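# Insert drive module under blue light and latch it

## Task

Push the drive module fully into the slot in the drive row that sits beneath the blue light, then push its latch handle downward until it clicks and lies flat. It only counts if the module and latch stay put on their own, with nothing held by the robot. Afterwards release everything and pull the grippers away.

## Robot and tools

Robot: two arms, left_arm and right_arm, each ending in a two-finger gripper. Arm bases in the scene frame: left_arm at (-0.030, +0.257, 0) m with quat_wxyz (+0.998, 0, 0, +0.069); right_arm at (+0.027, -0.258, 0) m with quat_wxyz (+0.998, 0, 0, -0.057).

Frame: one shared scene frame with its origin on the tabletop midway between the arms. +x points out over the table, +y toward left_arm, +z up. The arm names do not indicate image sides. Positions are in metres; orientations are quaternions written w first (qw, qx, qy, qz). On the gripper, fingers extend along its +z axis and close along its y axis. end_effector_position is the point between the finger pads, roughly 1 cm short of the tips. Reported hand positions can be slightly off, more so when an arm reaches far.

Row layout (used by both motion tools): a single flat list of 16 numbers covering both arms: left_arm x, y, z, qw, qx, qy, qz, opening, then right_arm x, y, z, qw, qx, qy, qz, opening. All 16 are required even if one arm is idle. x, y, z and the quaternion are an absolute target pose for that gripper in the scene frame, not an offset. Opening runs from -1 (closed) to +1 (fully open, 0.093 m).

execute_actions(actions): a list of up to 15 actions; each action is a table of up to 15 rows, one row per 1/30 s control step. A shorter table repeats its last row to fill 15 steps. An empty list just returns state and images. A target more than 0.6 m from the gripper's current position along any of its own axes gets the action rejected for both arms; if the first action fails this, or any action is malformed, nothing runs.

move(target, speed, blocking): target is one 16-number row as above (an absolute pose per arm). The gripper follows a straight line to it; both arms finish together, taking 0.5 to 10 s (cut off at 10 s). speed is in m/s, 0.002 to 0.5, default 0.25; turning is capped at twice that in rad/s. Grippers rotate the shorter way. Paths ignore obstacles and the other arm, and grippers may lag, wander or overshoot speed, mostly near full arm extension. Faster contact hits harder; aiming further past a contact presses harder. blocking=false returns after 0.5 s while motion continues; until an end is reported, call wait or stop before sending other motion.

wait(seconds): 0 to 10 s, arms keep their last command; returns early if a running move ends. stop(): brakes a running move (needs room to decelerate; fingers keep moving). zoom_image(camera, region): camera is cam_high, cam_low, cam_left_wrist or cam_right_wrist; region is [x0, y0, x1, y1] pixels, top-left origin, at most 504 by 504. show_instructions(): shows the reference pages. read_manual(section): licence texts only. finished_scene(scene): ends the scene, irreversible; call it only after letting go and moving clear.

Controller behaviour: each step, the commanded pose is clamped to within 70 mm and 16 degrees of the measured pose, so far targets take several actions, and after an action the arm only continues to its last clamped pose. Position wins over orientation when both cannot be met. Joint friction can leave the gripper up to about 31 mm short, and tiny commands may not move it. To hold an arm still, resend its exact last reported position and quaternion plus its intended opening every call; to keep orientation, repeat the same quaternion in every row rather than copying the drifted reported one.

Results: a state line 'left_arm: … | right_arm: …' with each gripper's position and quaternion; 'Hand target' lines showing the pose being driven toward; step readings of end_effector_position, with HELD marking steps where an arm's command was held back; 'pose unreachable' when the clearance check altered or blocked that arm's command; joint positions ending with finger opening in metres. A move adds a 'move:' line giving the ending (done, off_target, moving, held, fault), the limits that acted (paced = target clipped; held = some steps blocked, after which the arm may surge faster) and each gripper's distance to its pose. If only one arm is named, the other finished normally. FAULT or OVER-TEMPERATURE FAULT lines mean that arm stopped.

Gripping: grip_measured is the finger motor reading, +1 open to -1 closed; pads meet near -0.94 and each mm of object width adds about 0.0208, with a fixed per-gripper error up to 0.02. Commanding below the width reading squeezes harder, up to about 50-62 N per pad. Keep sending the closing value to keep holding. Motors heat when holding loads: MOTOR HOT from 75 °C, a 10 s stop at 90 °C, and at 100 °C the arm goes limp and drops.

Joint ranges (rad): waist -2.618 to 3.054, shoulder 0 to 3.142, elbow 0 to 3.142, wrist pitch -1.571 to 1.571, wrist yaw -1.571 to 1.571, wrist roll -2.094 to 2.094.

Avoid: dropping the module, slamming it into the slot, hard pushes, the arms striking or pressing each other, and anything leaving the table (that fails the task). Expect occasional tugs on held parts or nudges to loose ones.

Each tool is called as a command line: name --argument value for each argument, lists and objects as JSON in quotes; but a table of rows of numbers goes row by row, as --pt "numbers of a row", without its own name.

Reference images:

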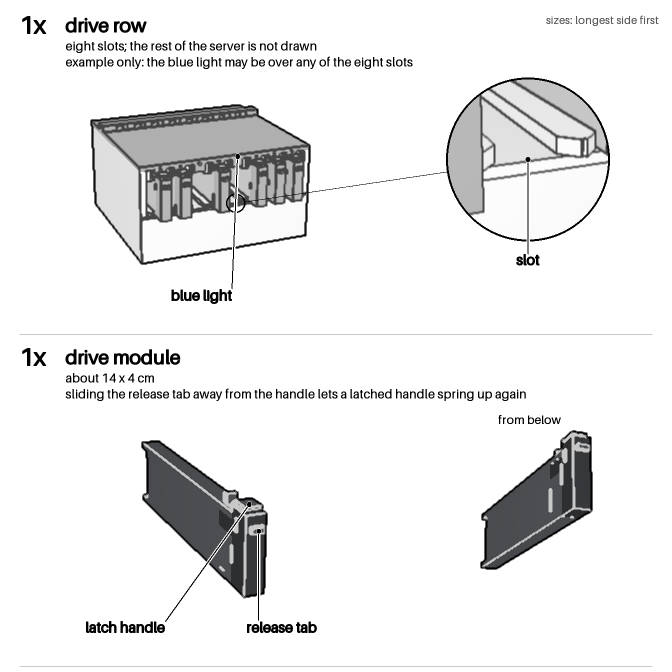

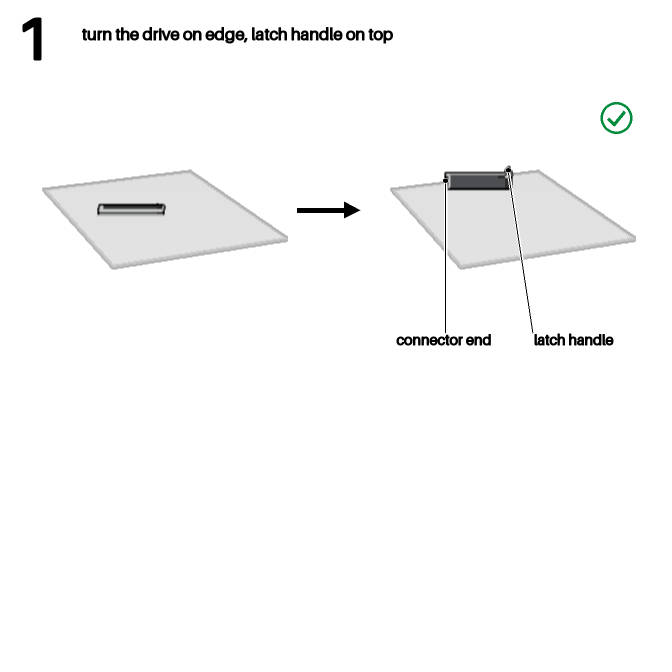

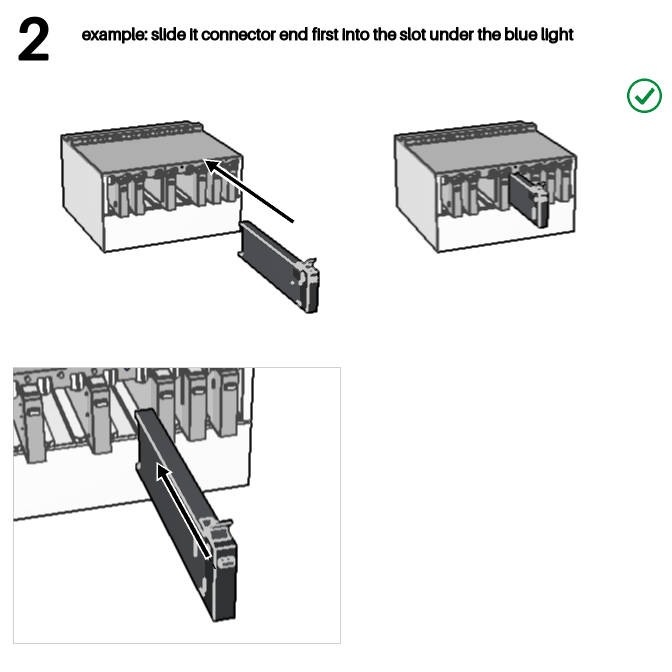

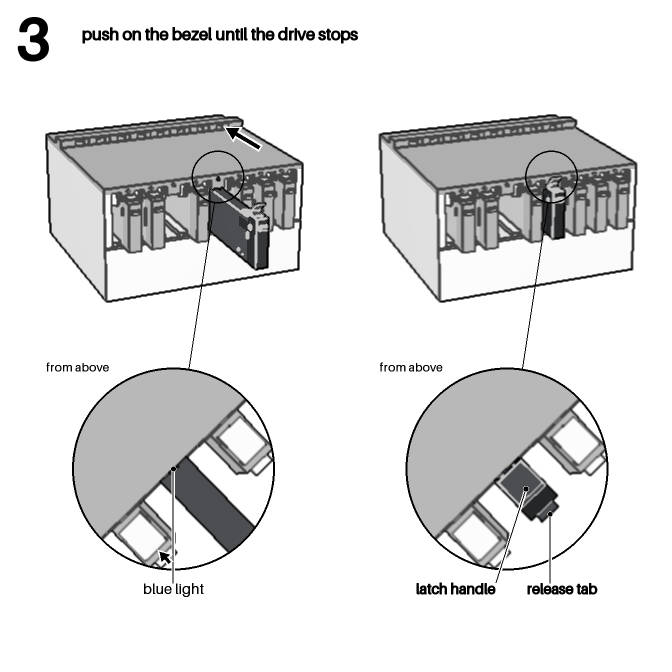

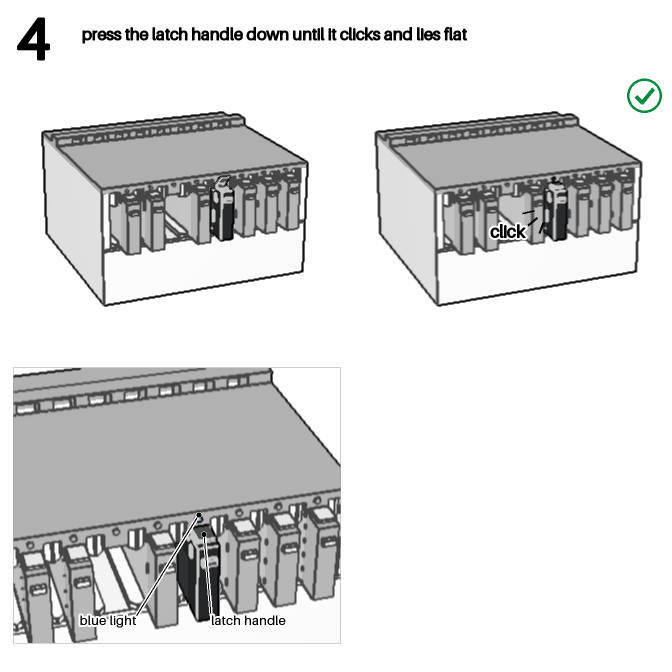

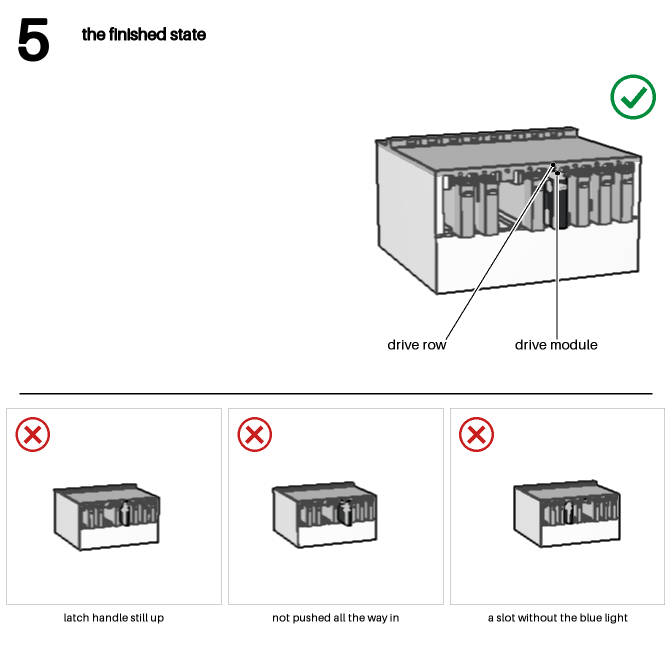

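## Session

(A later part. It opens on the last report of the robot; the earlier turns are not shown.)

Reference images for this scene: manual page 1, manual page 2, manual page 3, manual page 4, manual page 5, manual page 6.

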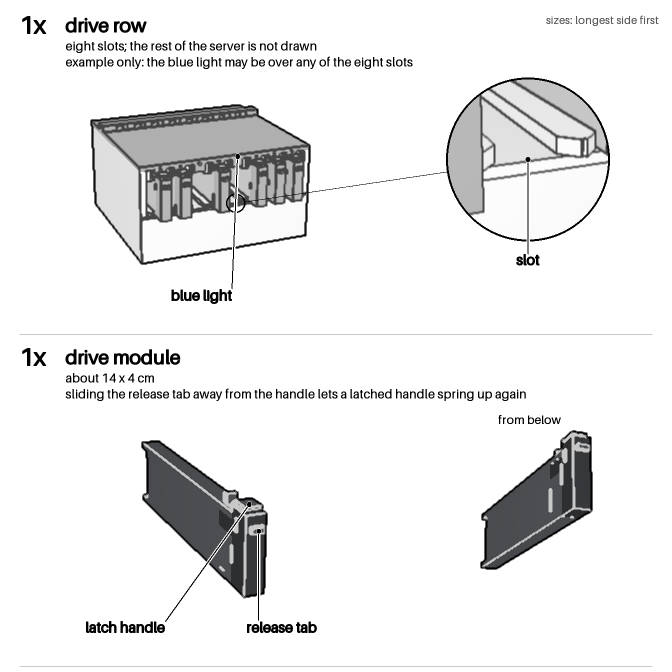

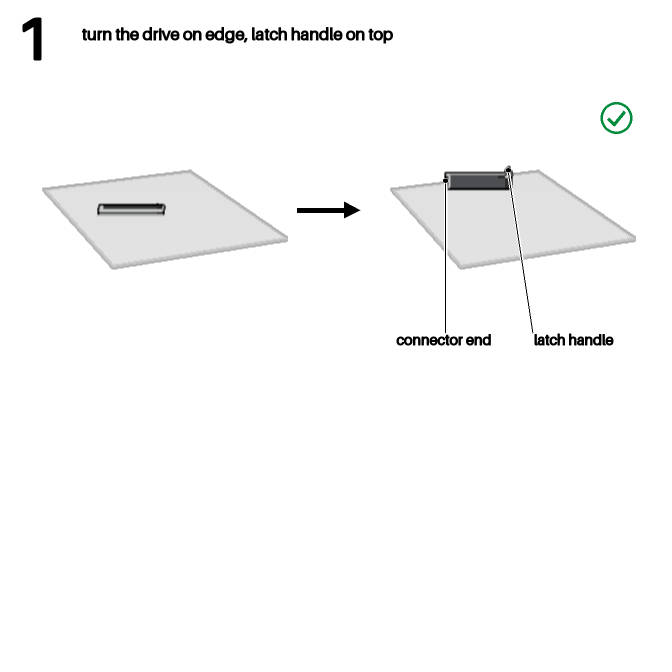

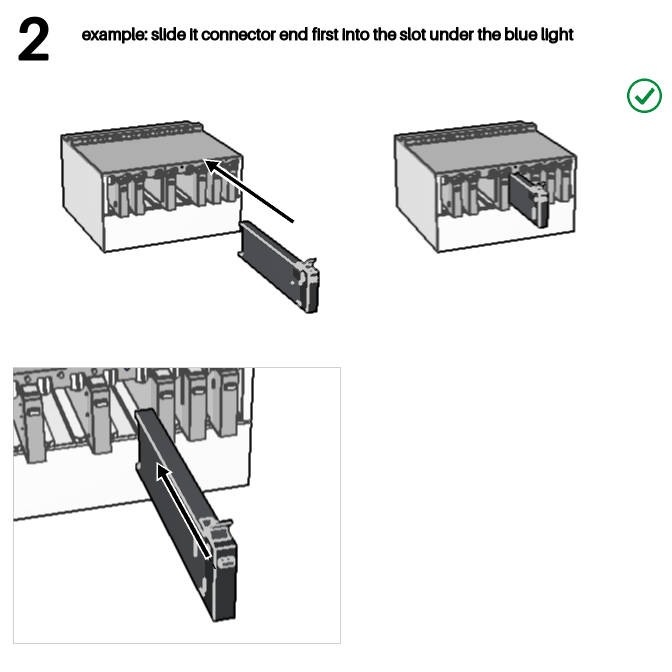

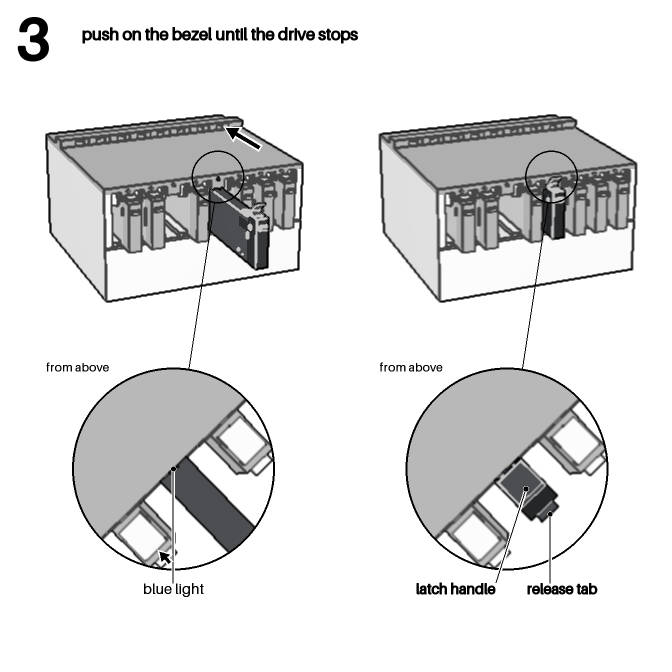

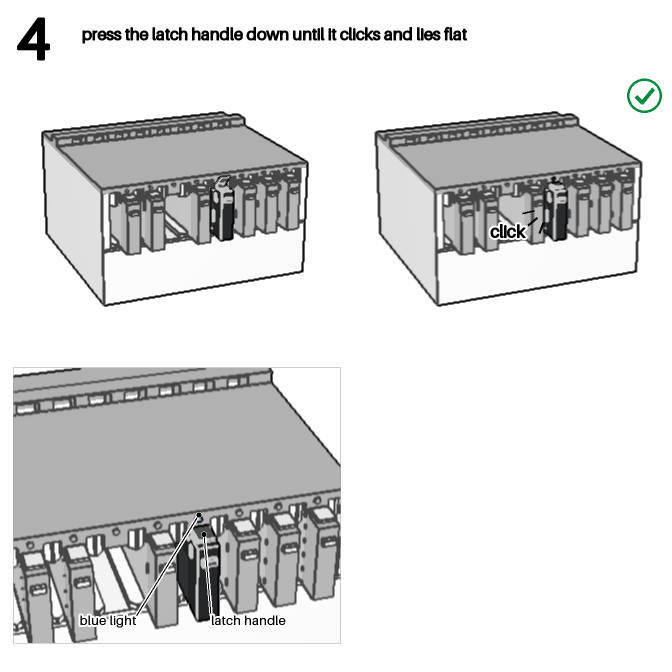

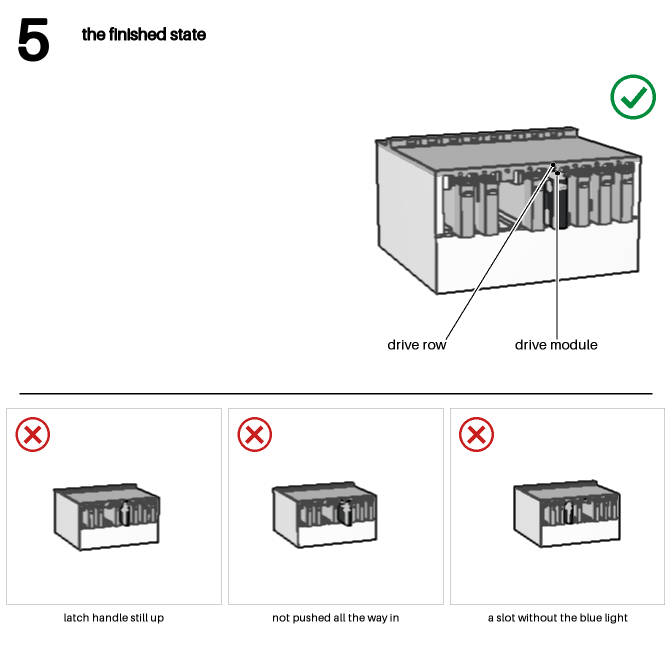

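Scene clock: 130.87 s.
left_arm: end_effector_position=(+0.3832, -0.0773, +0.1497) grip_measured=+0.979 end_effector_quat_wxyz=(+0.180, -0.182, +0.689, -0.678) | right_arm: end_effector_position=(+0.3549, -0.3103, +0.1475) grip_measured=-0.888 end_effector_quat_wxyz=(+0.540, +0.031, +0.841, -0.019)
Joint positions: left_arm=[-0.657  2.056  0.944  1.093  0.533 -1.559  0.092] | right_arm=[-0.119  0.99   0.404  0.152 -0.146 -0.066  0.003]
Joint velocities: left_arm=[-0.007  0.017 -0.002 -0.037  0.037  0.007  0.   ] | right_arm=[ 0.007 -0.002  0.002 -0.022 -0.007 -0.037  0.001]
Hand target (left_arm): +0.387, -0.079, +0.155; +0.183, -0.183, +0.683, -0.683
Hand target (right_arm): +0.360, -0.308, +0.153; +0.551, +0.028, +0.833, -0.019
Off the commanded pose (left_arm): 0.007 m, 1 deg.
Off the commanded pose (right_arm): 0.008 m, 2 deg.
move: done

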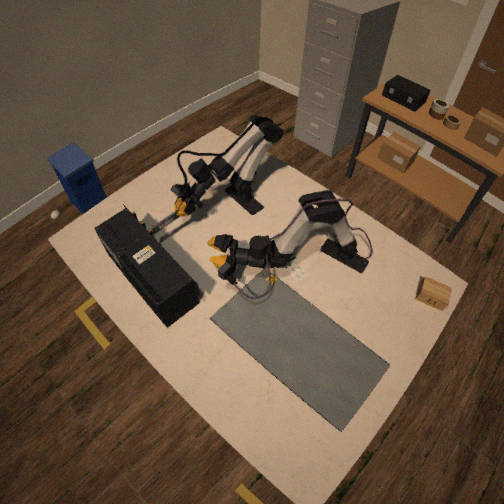

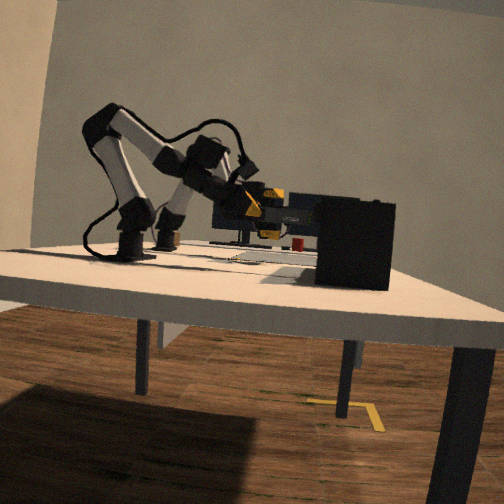

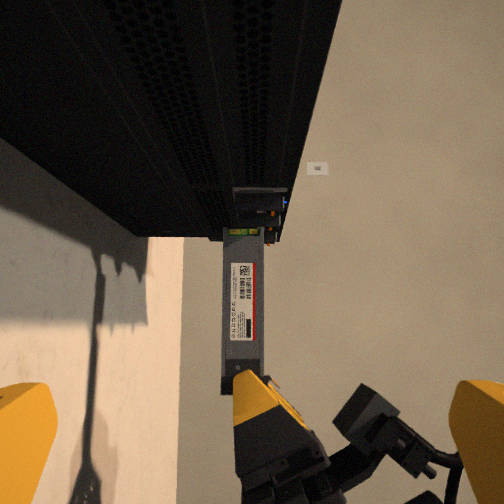

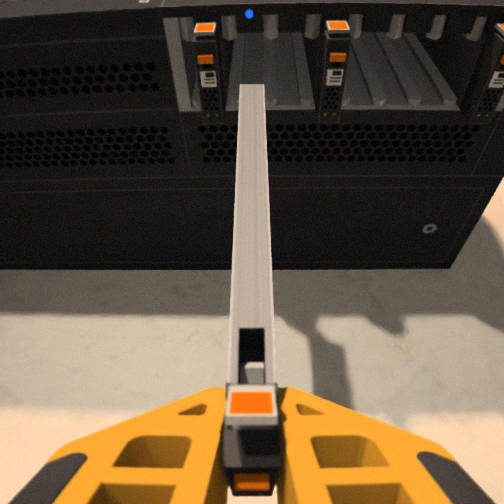

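move --target '[0.387,-0.079,0.155,0.183,-0.183,0.683,-0.683,1,0.371,-0.3075,0.171,0.559,0.029,0.8285,-0.0195,-0.92]' --speed 0.04

zoom_image --camera "cam_left_wrist" --region '[130,170,370,410]'

zoom_image --camera "cam_right_wrist" --region '[152,0,352,200]'

Scene clock: 140.03 s.
left_arm: end_effector_position=(+0.3832, -0.0773, +0.1498) grip_measured=+0.979 end_effector_quat_wxyz=(+0.180, -0.182, +0.689, -0.678) | right_arm: end_effector_position=(+0.3607, -0.3090, +0.1549) grip_measured=-0.888 end_effector_quat_wxyz=(+0.540, +0.033, +0.841, -0.018)
Joint positions: left_arm=[-0.657  2.056  0.944  1.093  0.533 -1.559  0.092] | right_arm=[-0.104  1.006  0.442  0.13  -0.132 -0.056  0.003]
Joint velocities: left_arm=[ 0.002  0.012 -0.027 -0.037 -0.007 -0.037 -0.   ] | right_arm=[ 0.007  0.012 -0.002  0.037  0.022  0.022  0.   ]
Hand target (left_arm): +0.387, -0.079, +0.155; +0.183, -0.183, +0.683, -0.683
Hand target (right_arm): +0.370, -0.307, +0.171; +0.559, +0.030, +0.828, -0.019
Off the commanded pose (left_arm): 0.007 m, 1 deg.
Off the commanded pose (right_arm): 0.019 m, 3 deg.
move: off_target (right_arm)

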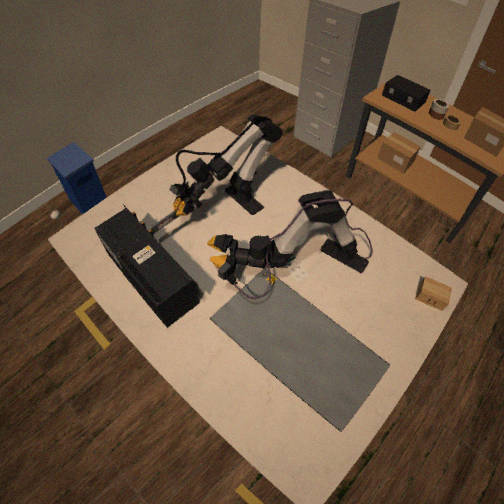

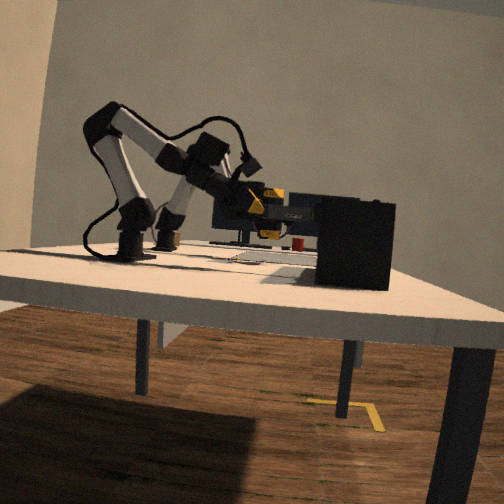

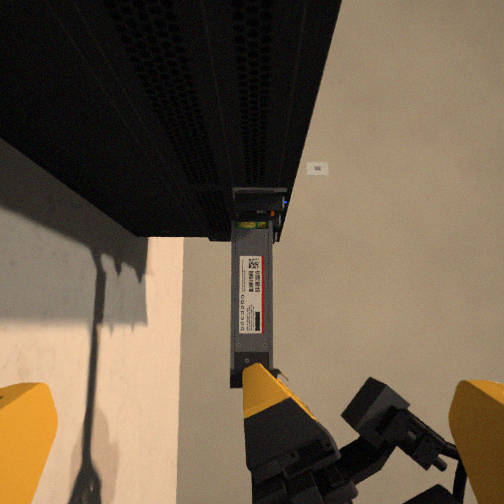

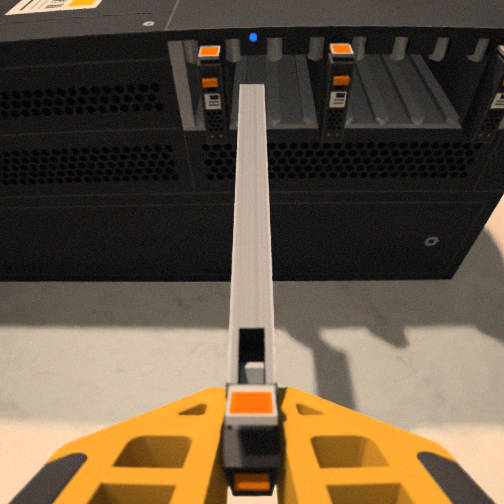

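Region (130, 170, 370, 410) of cam_left_wrist's 504x504 image, scaled by 2.100, with more detail than that image has.

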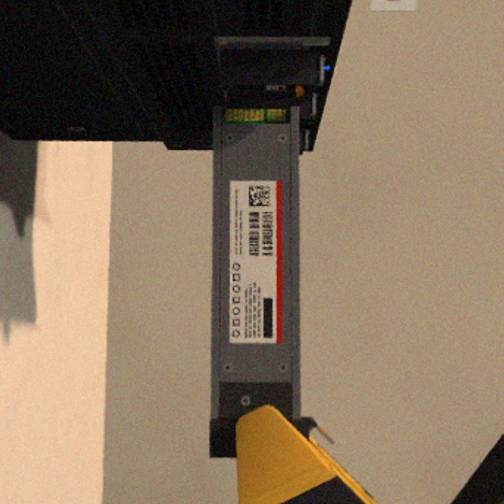

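Region (152, 0, 352, 200) of cam_right_wrist's 504x504 image, scaled by 2.520, with more detail than that image has.

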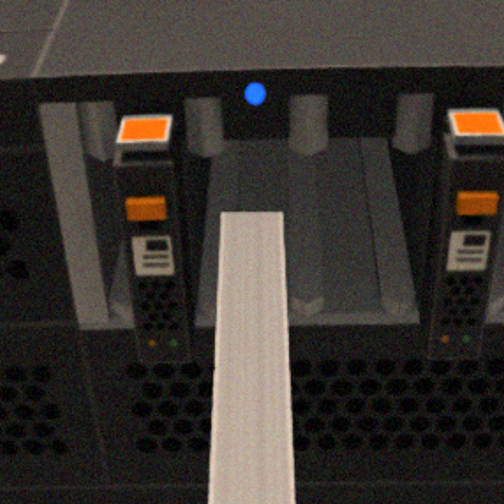

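execute_actions --actions '[[[0.387,-0.079,0.155,0.183,-0.183,0.683,-0.683,1,0.371,-0.3075,0.1715,0.56,0.029,0.828,-0.0195,-0.92],[0.387,-0.079,0.155,0.183,-0.183,0.683,-0.683,1,0.372,-0.3076,0.172,0.561,0.029,0.8275,-0.0195,-0.92],[0.387,-0.079,0.155,0.183,-0.183,0.683,-0.683,1,0.373,-0.3077,0.1727,0.562,0.029,0.827,-0.0195,-0.92],[0.387,-0.079,0.155,0.183,-0.183,0.683,-0.683,1,0.374,-0.3078,0.1734,0.563,0.029,0.826,-0.0195,-0.92],[0.387,-0.079,0.155,0.183,-0.183,0.683,-0.683,1,0.375,-0.308,0.174,0.564,0.029,0.8255,-0.0195,-0.92],[0.387,-0.079,0.155,0.183,-0.183,0.683,-0.683,1,0.376,-0.3082,0.1747,0.565,0.029,0.825,-0.0195,-0.92],[0.387,-0.079,0.155,0.183,-0.183,0.683,-0.683,1,0.377,-0.3084,0.1754,0.566,0.029,0.824,-0.0195,-0.92],[0.387,-0.079,0.155,0.183,-0.183,0.683,-0.683,1,0.378,-0.3086,0.176,0.567,0.029,0.8235,-0.0195,-0.92]]]'

zoom_image --camera "cam_left_wrist" --region '[130,170,370,410]'

zoom_image --camera "cam_right_wrist" --region '[152,0,352,200]'

Scene clock: 148.87 s.
left_arm: end_effector_position=(+0.3832, -0.0773, +0.1498) grip_measured=+0.979 end_effector_quat_wxyz=(+0.180, -0.182, +0.689, -0.678) | right_arm: end_effector_position=(+0.3659, -0.3103, +0.1574) grip_measured=-0.888 end_effector_quat_wxyz=(+0.543, +0.034, +0.839, -0.018)
Joint positions: left_arm=[-0.657  2.056  0.944  1.093  0.533 -1.559  0.092] | right_arm=[-0.104  1.031  0.455  0.149 -0.131 -0.052  0.003]
Joint velocities: left_arm=[-0.007 -0.022  0.002  0.007 -0.081 -0.007  0.001] | right_arm=[ 0.002  0.007  0.002  0.022 -0.051  0.007 -0.001]
Hand target (left_arm): +0.387, -0.079, +0.155; +0.183, -0.183, +0.683, -0.683
Hand target (right_arm): +0.376, -0.309, +0.176; +0.567, +0.030, +0.823, -0.019
Off the commanded pose (left_arm): 0.007 m, 1 deg.
Off the commanded pose (right_arm): 0.022 m, 3 deg.
Step readings (end_effector_position):
0: left_arm (+0.3832, -0.0773, +0.1498) | right_arm (+0.3607, -0.3090, +0.1549)
1: left_arm (+0.3832, -0.0773, +0.1498) | right_arm (+0.3607, -0.3090, +0.1549)
2: left_arm (+0.3832, -0.0773, +0.1498) | right_arm (+0.3607, -0.3090, +0.1549)
4: left_arm (+0.3832, -0.0773, +0.1498) | right_arm (+0.3607, -0.3090, +0.1550)
8: left_arm (+0.3832, -0.0773, +0.1498) | right_arm (+0.3630, -0.3096, +0.1546)
15: end_effector_position above

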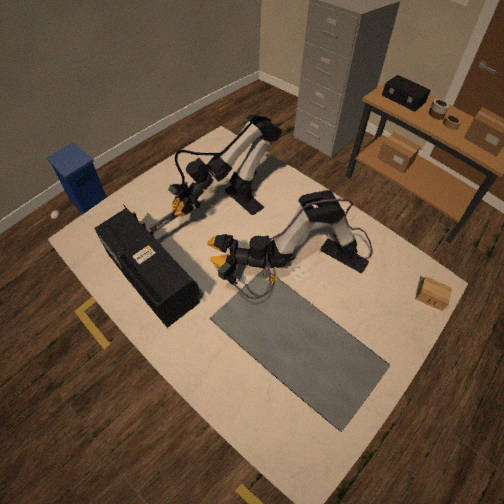

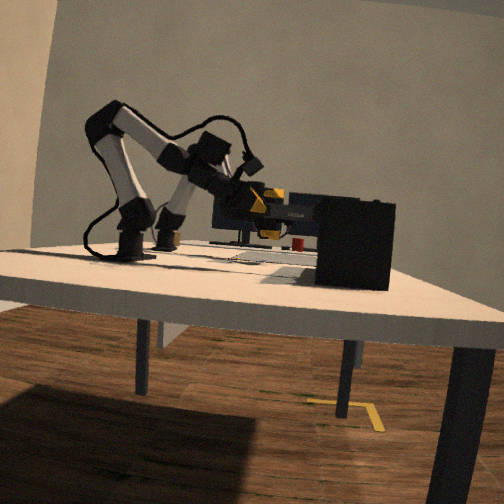

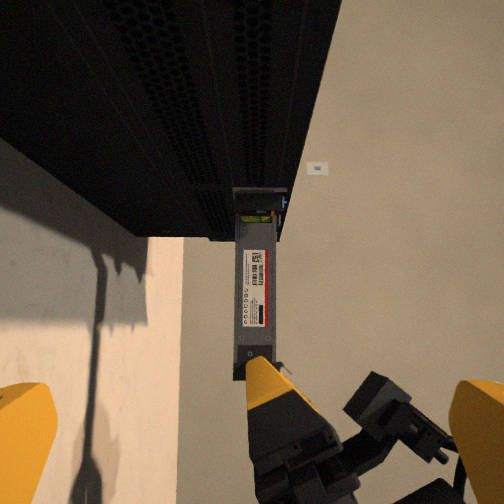

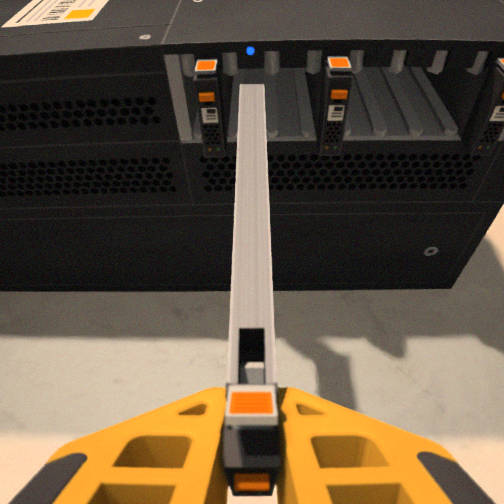

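Region (130, 170, 370, 410) of cam_left_wrist's 504x504 image, scaled by 2.100, with more detail than that image has.

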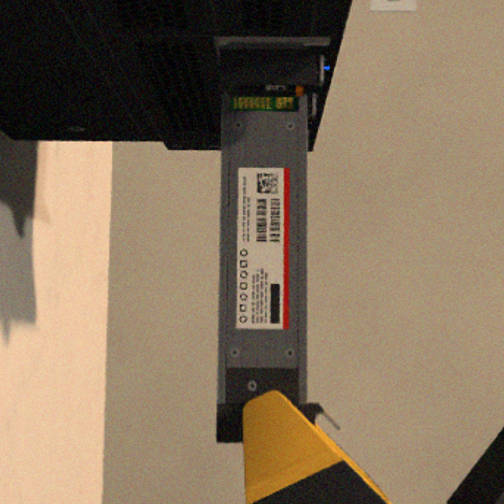

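Region (152, 0, 352, 200) of cam_right_wrist's 504x504 image, scaled by 2.520, with more detail than that image has.

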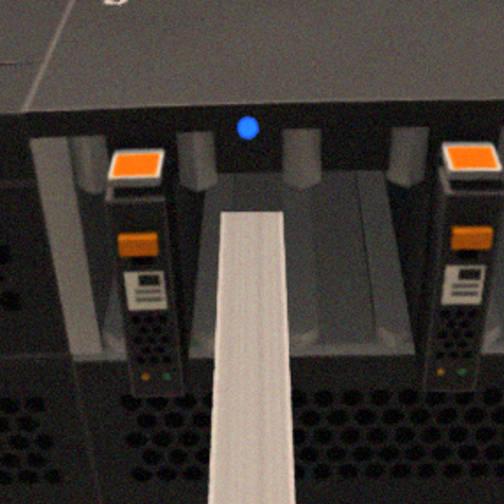

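execute_actions --actions '[[[0.387,-0.079,0.155,0.183,-0.183,0.683,-0.683,1,0.378,-0.3086,0.1765,0.568,0.026,0.8225,-0.024,-0.92],[0.387,-0.079,0.155,0.183,-0.183,0.683,-0.683,1,0.3785,-0.3086,0.177,0.569,0.024,0.822,-0.027,-0.92],[0.387,-0.079,0.155,0.183,-0.183,0.683,-0.683,1,0.379,-0.3086,0.1775,0.570,0.021,0.821,-0.031,-0.92],[0.387,-0.079,0.155,0.183,-0.183,0.683,-0.683,1,0.380,-0.3086,0.178,0.571,0.018,0.820,-0.035,-0.92]]]'

zoom_image --camera "cam_left_wrist" --region '[215,175,305,265]'

zoom_image --camera "cam_right_wrist" --region '[152,0,352,200]'

Scene clock: 158.50 s.
left_arm: end_effector_position=(+0.3832, -0.0773, +0.1498) grip_measured=+0.979 end_effector_quat_wxyz=(+0.180, -0.182, +0.689, -0.678) | right_arm: end_effector_position=(+0.3684, -0.3095, +0.1616) grip_measured=-0.888 end_effector_quat_wxyz=(+0.550, +0.027, +0.834, -0.030)
Joint positions: left_arm=[-0.657  2.056  0.944  1.093  0.533 -1.559  0.092] | right_arm=[-0.089  1.031  0.455  0.17  -0.109 -0.068  0.003]
Joint velocities: left_arm=[-0.007  0.002 -0.012  0.022 -0.081 -0.037  0.   ] | right_arm=[ 0.002 -0.007  0.007 -0.022 -0.022 -0.037 -0.   ]
Hand target (left_arm): +0.387, -0.079, +0.155; +0.183, -0.183, +0.683, -0.683
Hand target (right_arm): +0.379, -0.308, +0.178; +0.571, +0.019, +0.820, -0.035
Off the commanded pose (left_arm): 0.007 m, 1 deg.
Off the commanded pose (right_arm): 0.020 m, 3 deg.
Step readings (end_effector_position):
0: left_arm (+0.3832, -0.0773, +0.1498) | right_arm (+0.3662, -0.3103, +0.1577)
1: left_arm (+0.3832, -0.0773, +0.1498) | right_arm (+0.3663, -0.3102, +0.1578)
2: left_arm (+0.3832, -0.0773, +0.1498) | right_arm (+0.3664, -0.3102, +0.1579)
4: left_arm (+0.3832, -0.0773, +0.1498) | right_arm (+0.3670, -0.3092, +0.1587)
8: left_arm (+0.3832, -0.0773, +0.1498) | right_arm (+0.3679, -0.3085, +0.1604)
15: end_effector_position above

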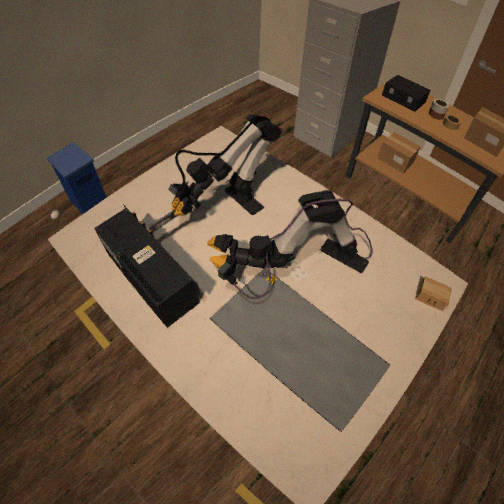

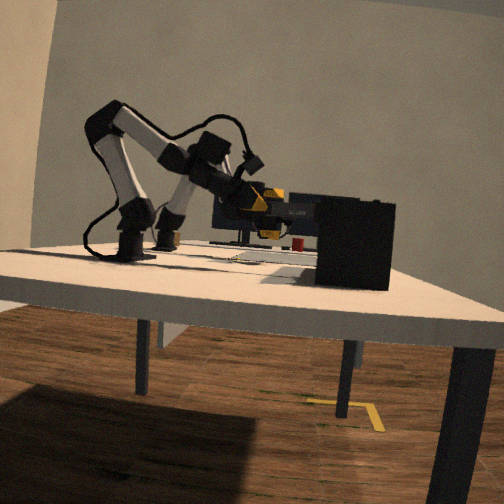

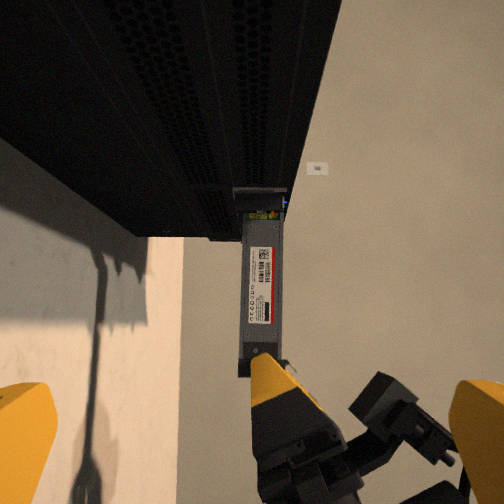

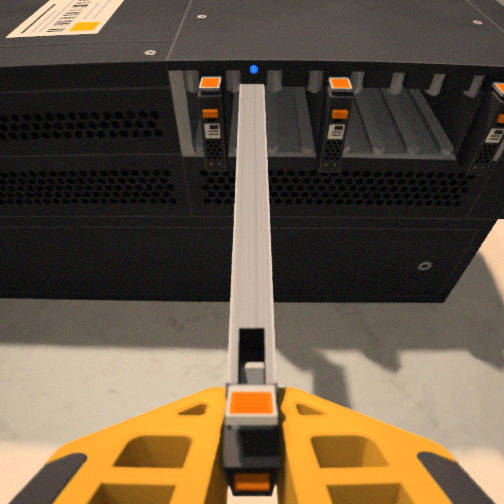

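Region (215, 175, 305, 265) of cam_left_wrist's 504x504 image, scaled by 5.600, with more detail than that image has.

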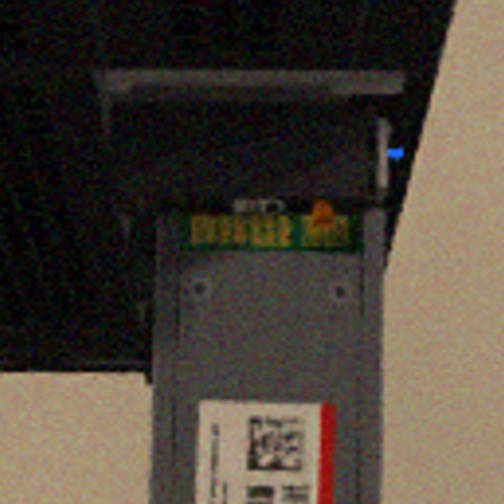

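Region (152, 0, 352, 200) of cam_right_wrist's 504x504 image, scaled by 2.520, with more detail than that image has.

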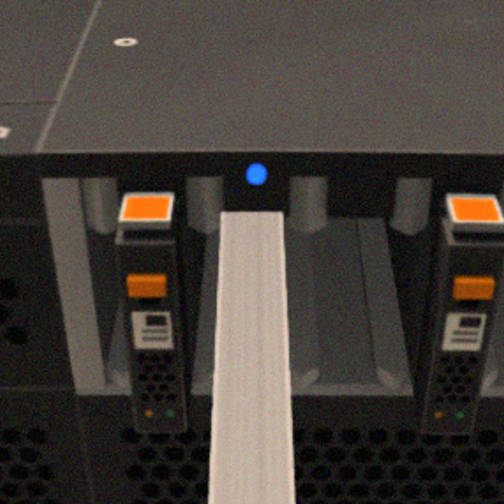

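execute_actions --actions '[[[0.387,-0.079,0.155,0.183,-0.183,0.683,-0.683,1,0.381,-0.3088,0.1773,0.570,0.018,0.821,-0.035,-0.92],[0.387,-0.079,0.155,0.183,-0.183,0.683,-0.683,1,0.382,-0.309,0.1766,0.569,0.018,0.8215,-0.035,-0.92],[0.387,-0.079,0.155,0.183,-0.183,0.683,-0.683,1,0.383,-0.3092,0.176,0.568,0.017,0.822,-0.036,-0.92],[0.387,-0.079,0.155,0.183,-0.183,0.683,-0.683,1,0.384,-0.3095,0.1753,0.567,0.017,0.823,-0.036,-0.92]]]'

zoom_image --camera "cam_left_wrist" --region '[215,175,305,265]'

zoom_image --camera "cam_right_wrist" --region '[152,0,352,200]'

Scene clock: 166.87 s.
left_arm: end_effector_position=(+0.3832, -0.0773, +0.1498) grip_measured=+0.979 end_effector_quat_wxyz=(+0.180, -0.182, +0.689, -0.678) | right_arm: end_effector_position=(+0.3705, -0.3104, +0.1526) grip_measured=-0.888 end_effector_quat_wxyz=(+0.540, +0.026, +0.841, -0.030)
Joint positions: left_arm=[-0.657  2.056  0.944  1.093  0.533 -1.559  0.092] | right_arm=[-0.089  1.065  0.455  0.178 -0.107 -0.074  0.003]
Joint velocities: left_arm=[-0.002 -0.022 -0.002 -0.007 -0.051  0.007  0.   ] | right_arm=[-0.002  0.002 -0.012 -0.007  0.007  0.022 -0.   ]
Hand target (left_arm): +0.387, -0.079, +0.155; +0.183, -0.183, +0.683, -0.683
Hand target (right_arm): +0.382, -0.309, +0.176; +0.567, +0.018, +0.823, -0.036
Off the commanded pose (left_arm): 0.007 m, 1 deg.
Off the commanded pose (right_arm): 0.026 m, 4 deg.
Step readings (end_effector_position):
0: left_arm (+0.3832, -0.0773, +0.1498) | right_arm (+0.3684, -0.3098, +0.1618)
1: left_arm (+0.3832, -0.0773, +0.1498) | right_arm (+0.3686, -0.3098, +0.1614)
2: left_arm (+0.3832, -0.0773, +0.1498) | right_arm (+0.3691, -0.3099, +0.1607)
4: left_arm (+0.3832, -0.0773, +0.1498) | right_arm (+0.3699, -0.3101, +0.1571)
8: left_arm (+0.3832, -0.0773, +0.1498) | right_arm (+0.3705, -0.3104, +0.1525)
15: end_effector_position above

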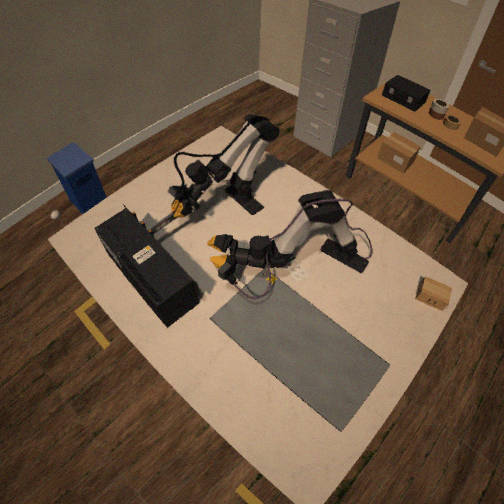

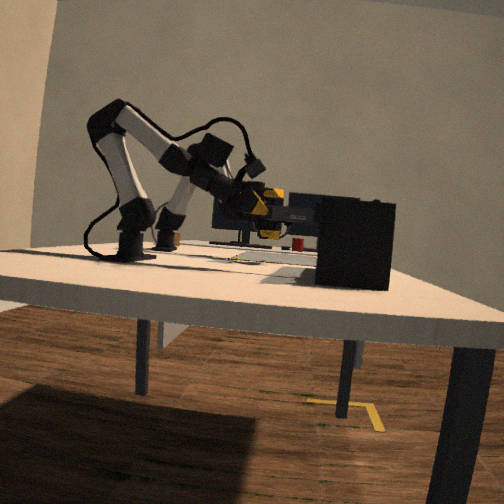

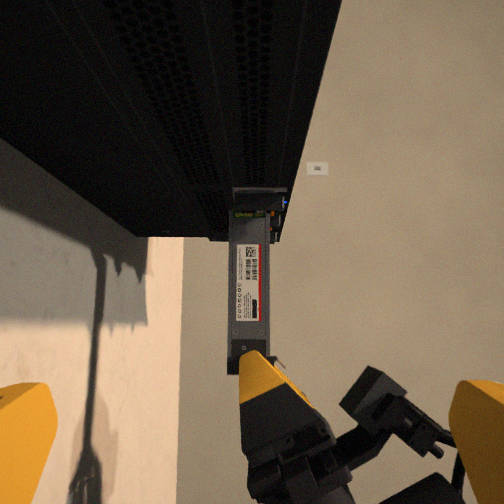

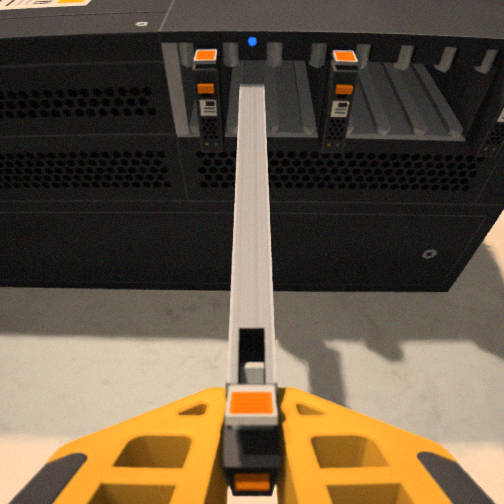

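Region (215, 175, 305, 265) of cam_left_wrist's 504x504 image, scaled by 5.600, with more detail than that image has.

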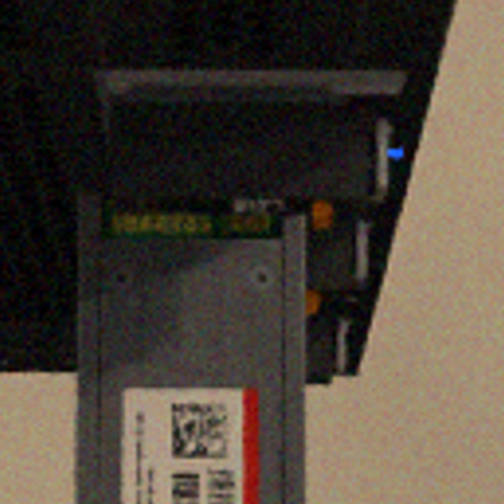

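Region (152, 0, 352, 200) of cam_right_wrist's 504x504 image, scaled by 2.520, with more detail than that image has.

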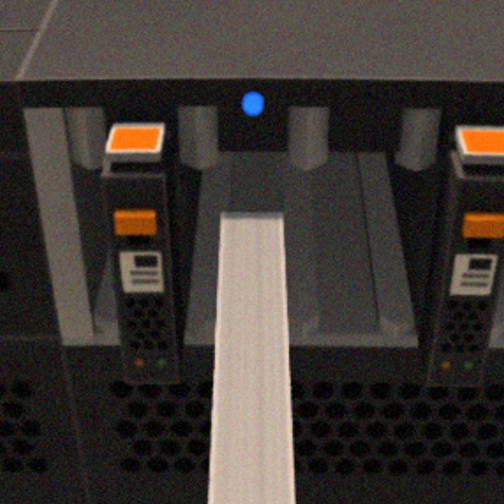

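execute_actions --actions '[[[0.387,-0.079,0.155,0.183,-0.183,0.683,-0.683,1,0.384,-0.3093,0.1765,0.567,0.017,0.823,-0.036,-0.92],[0.387,-0.079,0.155,0.183,-0.183,0.683,-0.683,1,0.384,-0.3092,0.1775,0.567,0.017,0.823,-0.036,-0.92]]]'

Scene clock: 173.13 s.
left_arm: end_effector_position=(+0.3832, -0.0773, +0.1498) grip_measured=+0.979 end_effector_quat_wxyz=(+0.180, -0.182, +0.689, -0.678) | right_arm: end_effector_position=(+0.3737, -0.3114, +0.1604) grip_measured=-0.888 end_effector_quat_wxyz=(+0.546, +0.026, +0.836, -0.032)
Joint positions: left_arm=[-0.657  2.056  0.944  1.093  0.533 -1.559  0.092] | right_arm=[-0.089  1.065  0.474  0.176 -0.105 -0.074  0.003]
Joint velocities: left_arm=[ 0.007 -0.012  0.012  0.022 -0.11  -0.051 -0.002] | right_arm=[-0.002 -0.002 -0.002  0.022  0.007 -0.007  0.001]
Hand target (left_arm): +0.387, -0.079, +0.155; +0.183, -0.183, +0.683, -0.683
Hand target (right_arm): +0.383, -0.309, +0.178; +0.567, +0.018, +0.823, -0.036
Off the commanded pose (left_arm): 0.007 m, 1 deg.
Off the commanded pose (right_arm): 0.020 m, 3 deg.
Step readings (end_effector_position):
0: left_arm (+0.3832, -0.0773, +0.1498) | right_arm (+0.3705, -0.3104, +0.1526)
1: left_arm (+0.3832, -0.0773, +0.1498) | right_arm (+0.3708, -0.3104, +0.1531)
2: left_arm (+0.3832, -0.0773, +0.1498) | right_arm (+0.3712, -0.3106, +0.1542)
4: left_arm (+0.3832, -0.0773, +0.1498) | right_arm (+0.3726, -0.3109, +0.1577)
8: left_arm (+0.3832, -0.0773, +0.1498) | right_arm (+0.3737, -0.3113, +0.1604)
15: end_effector_position above

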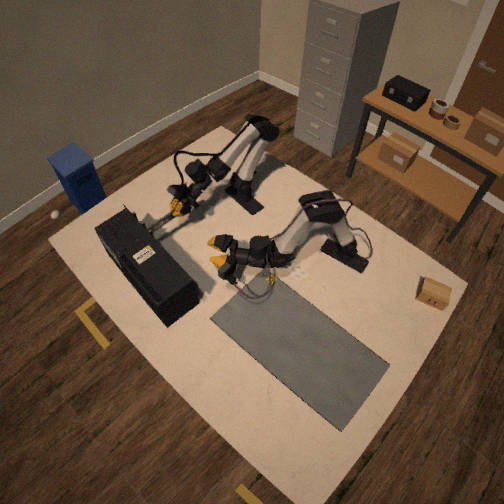

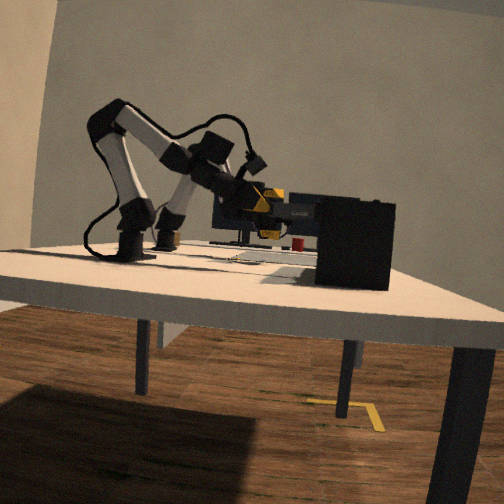

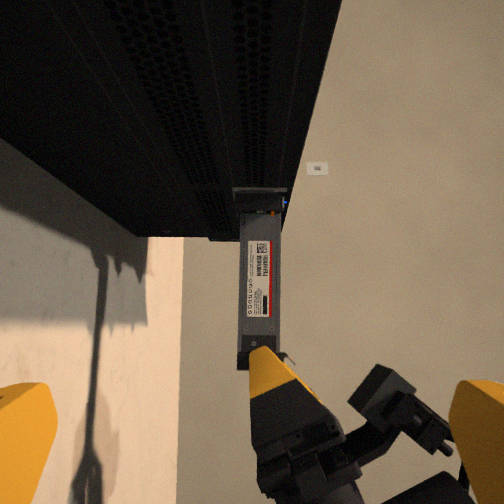

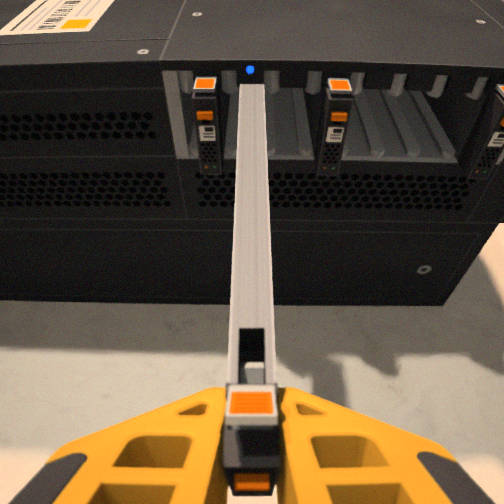

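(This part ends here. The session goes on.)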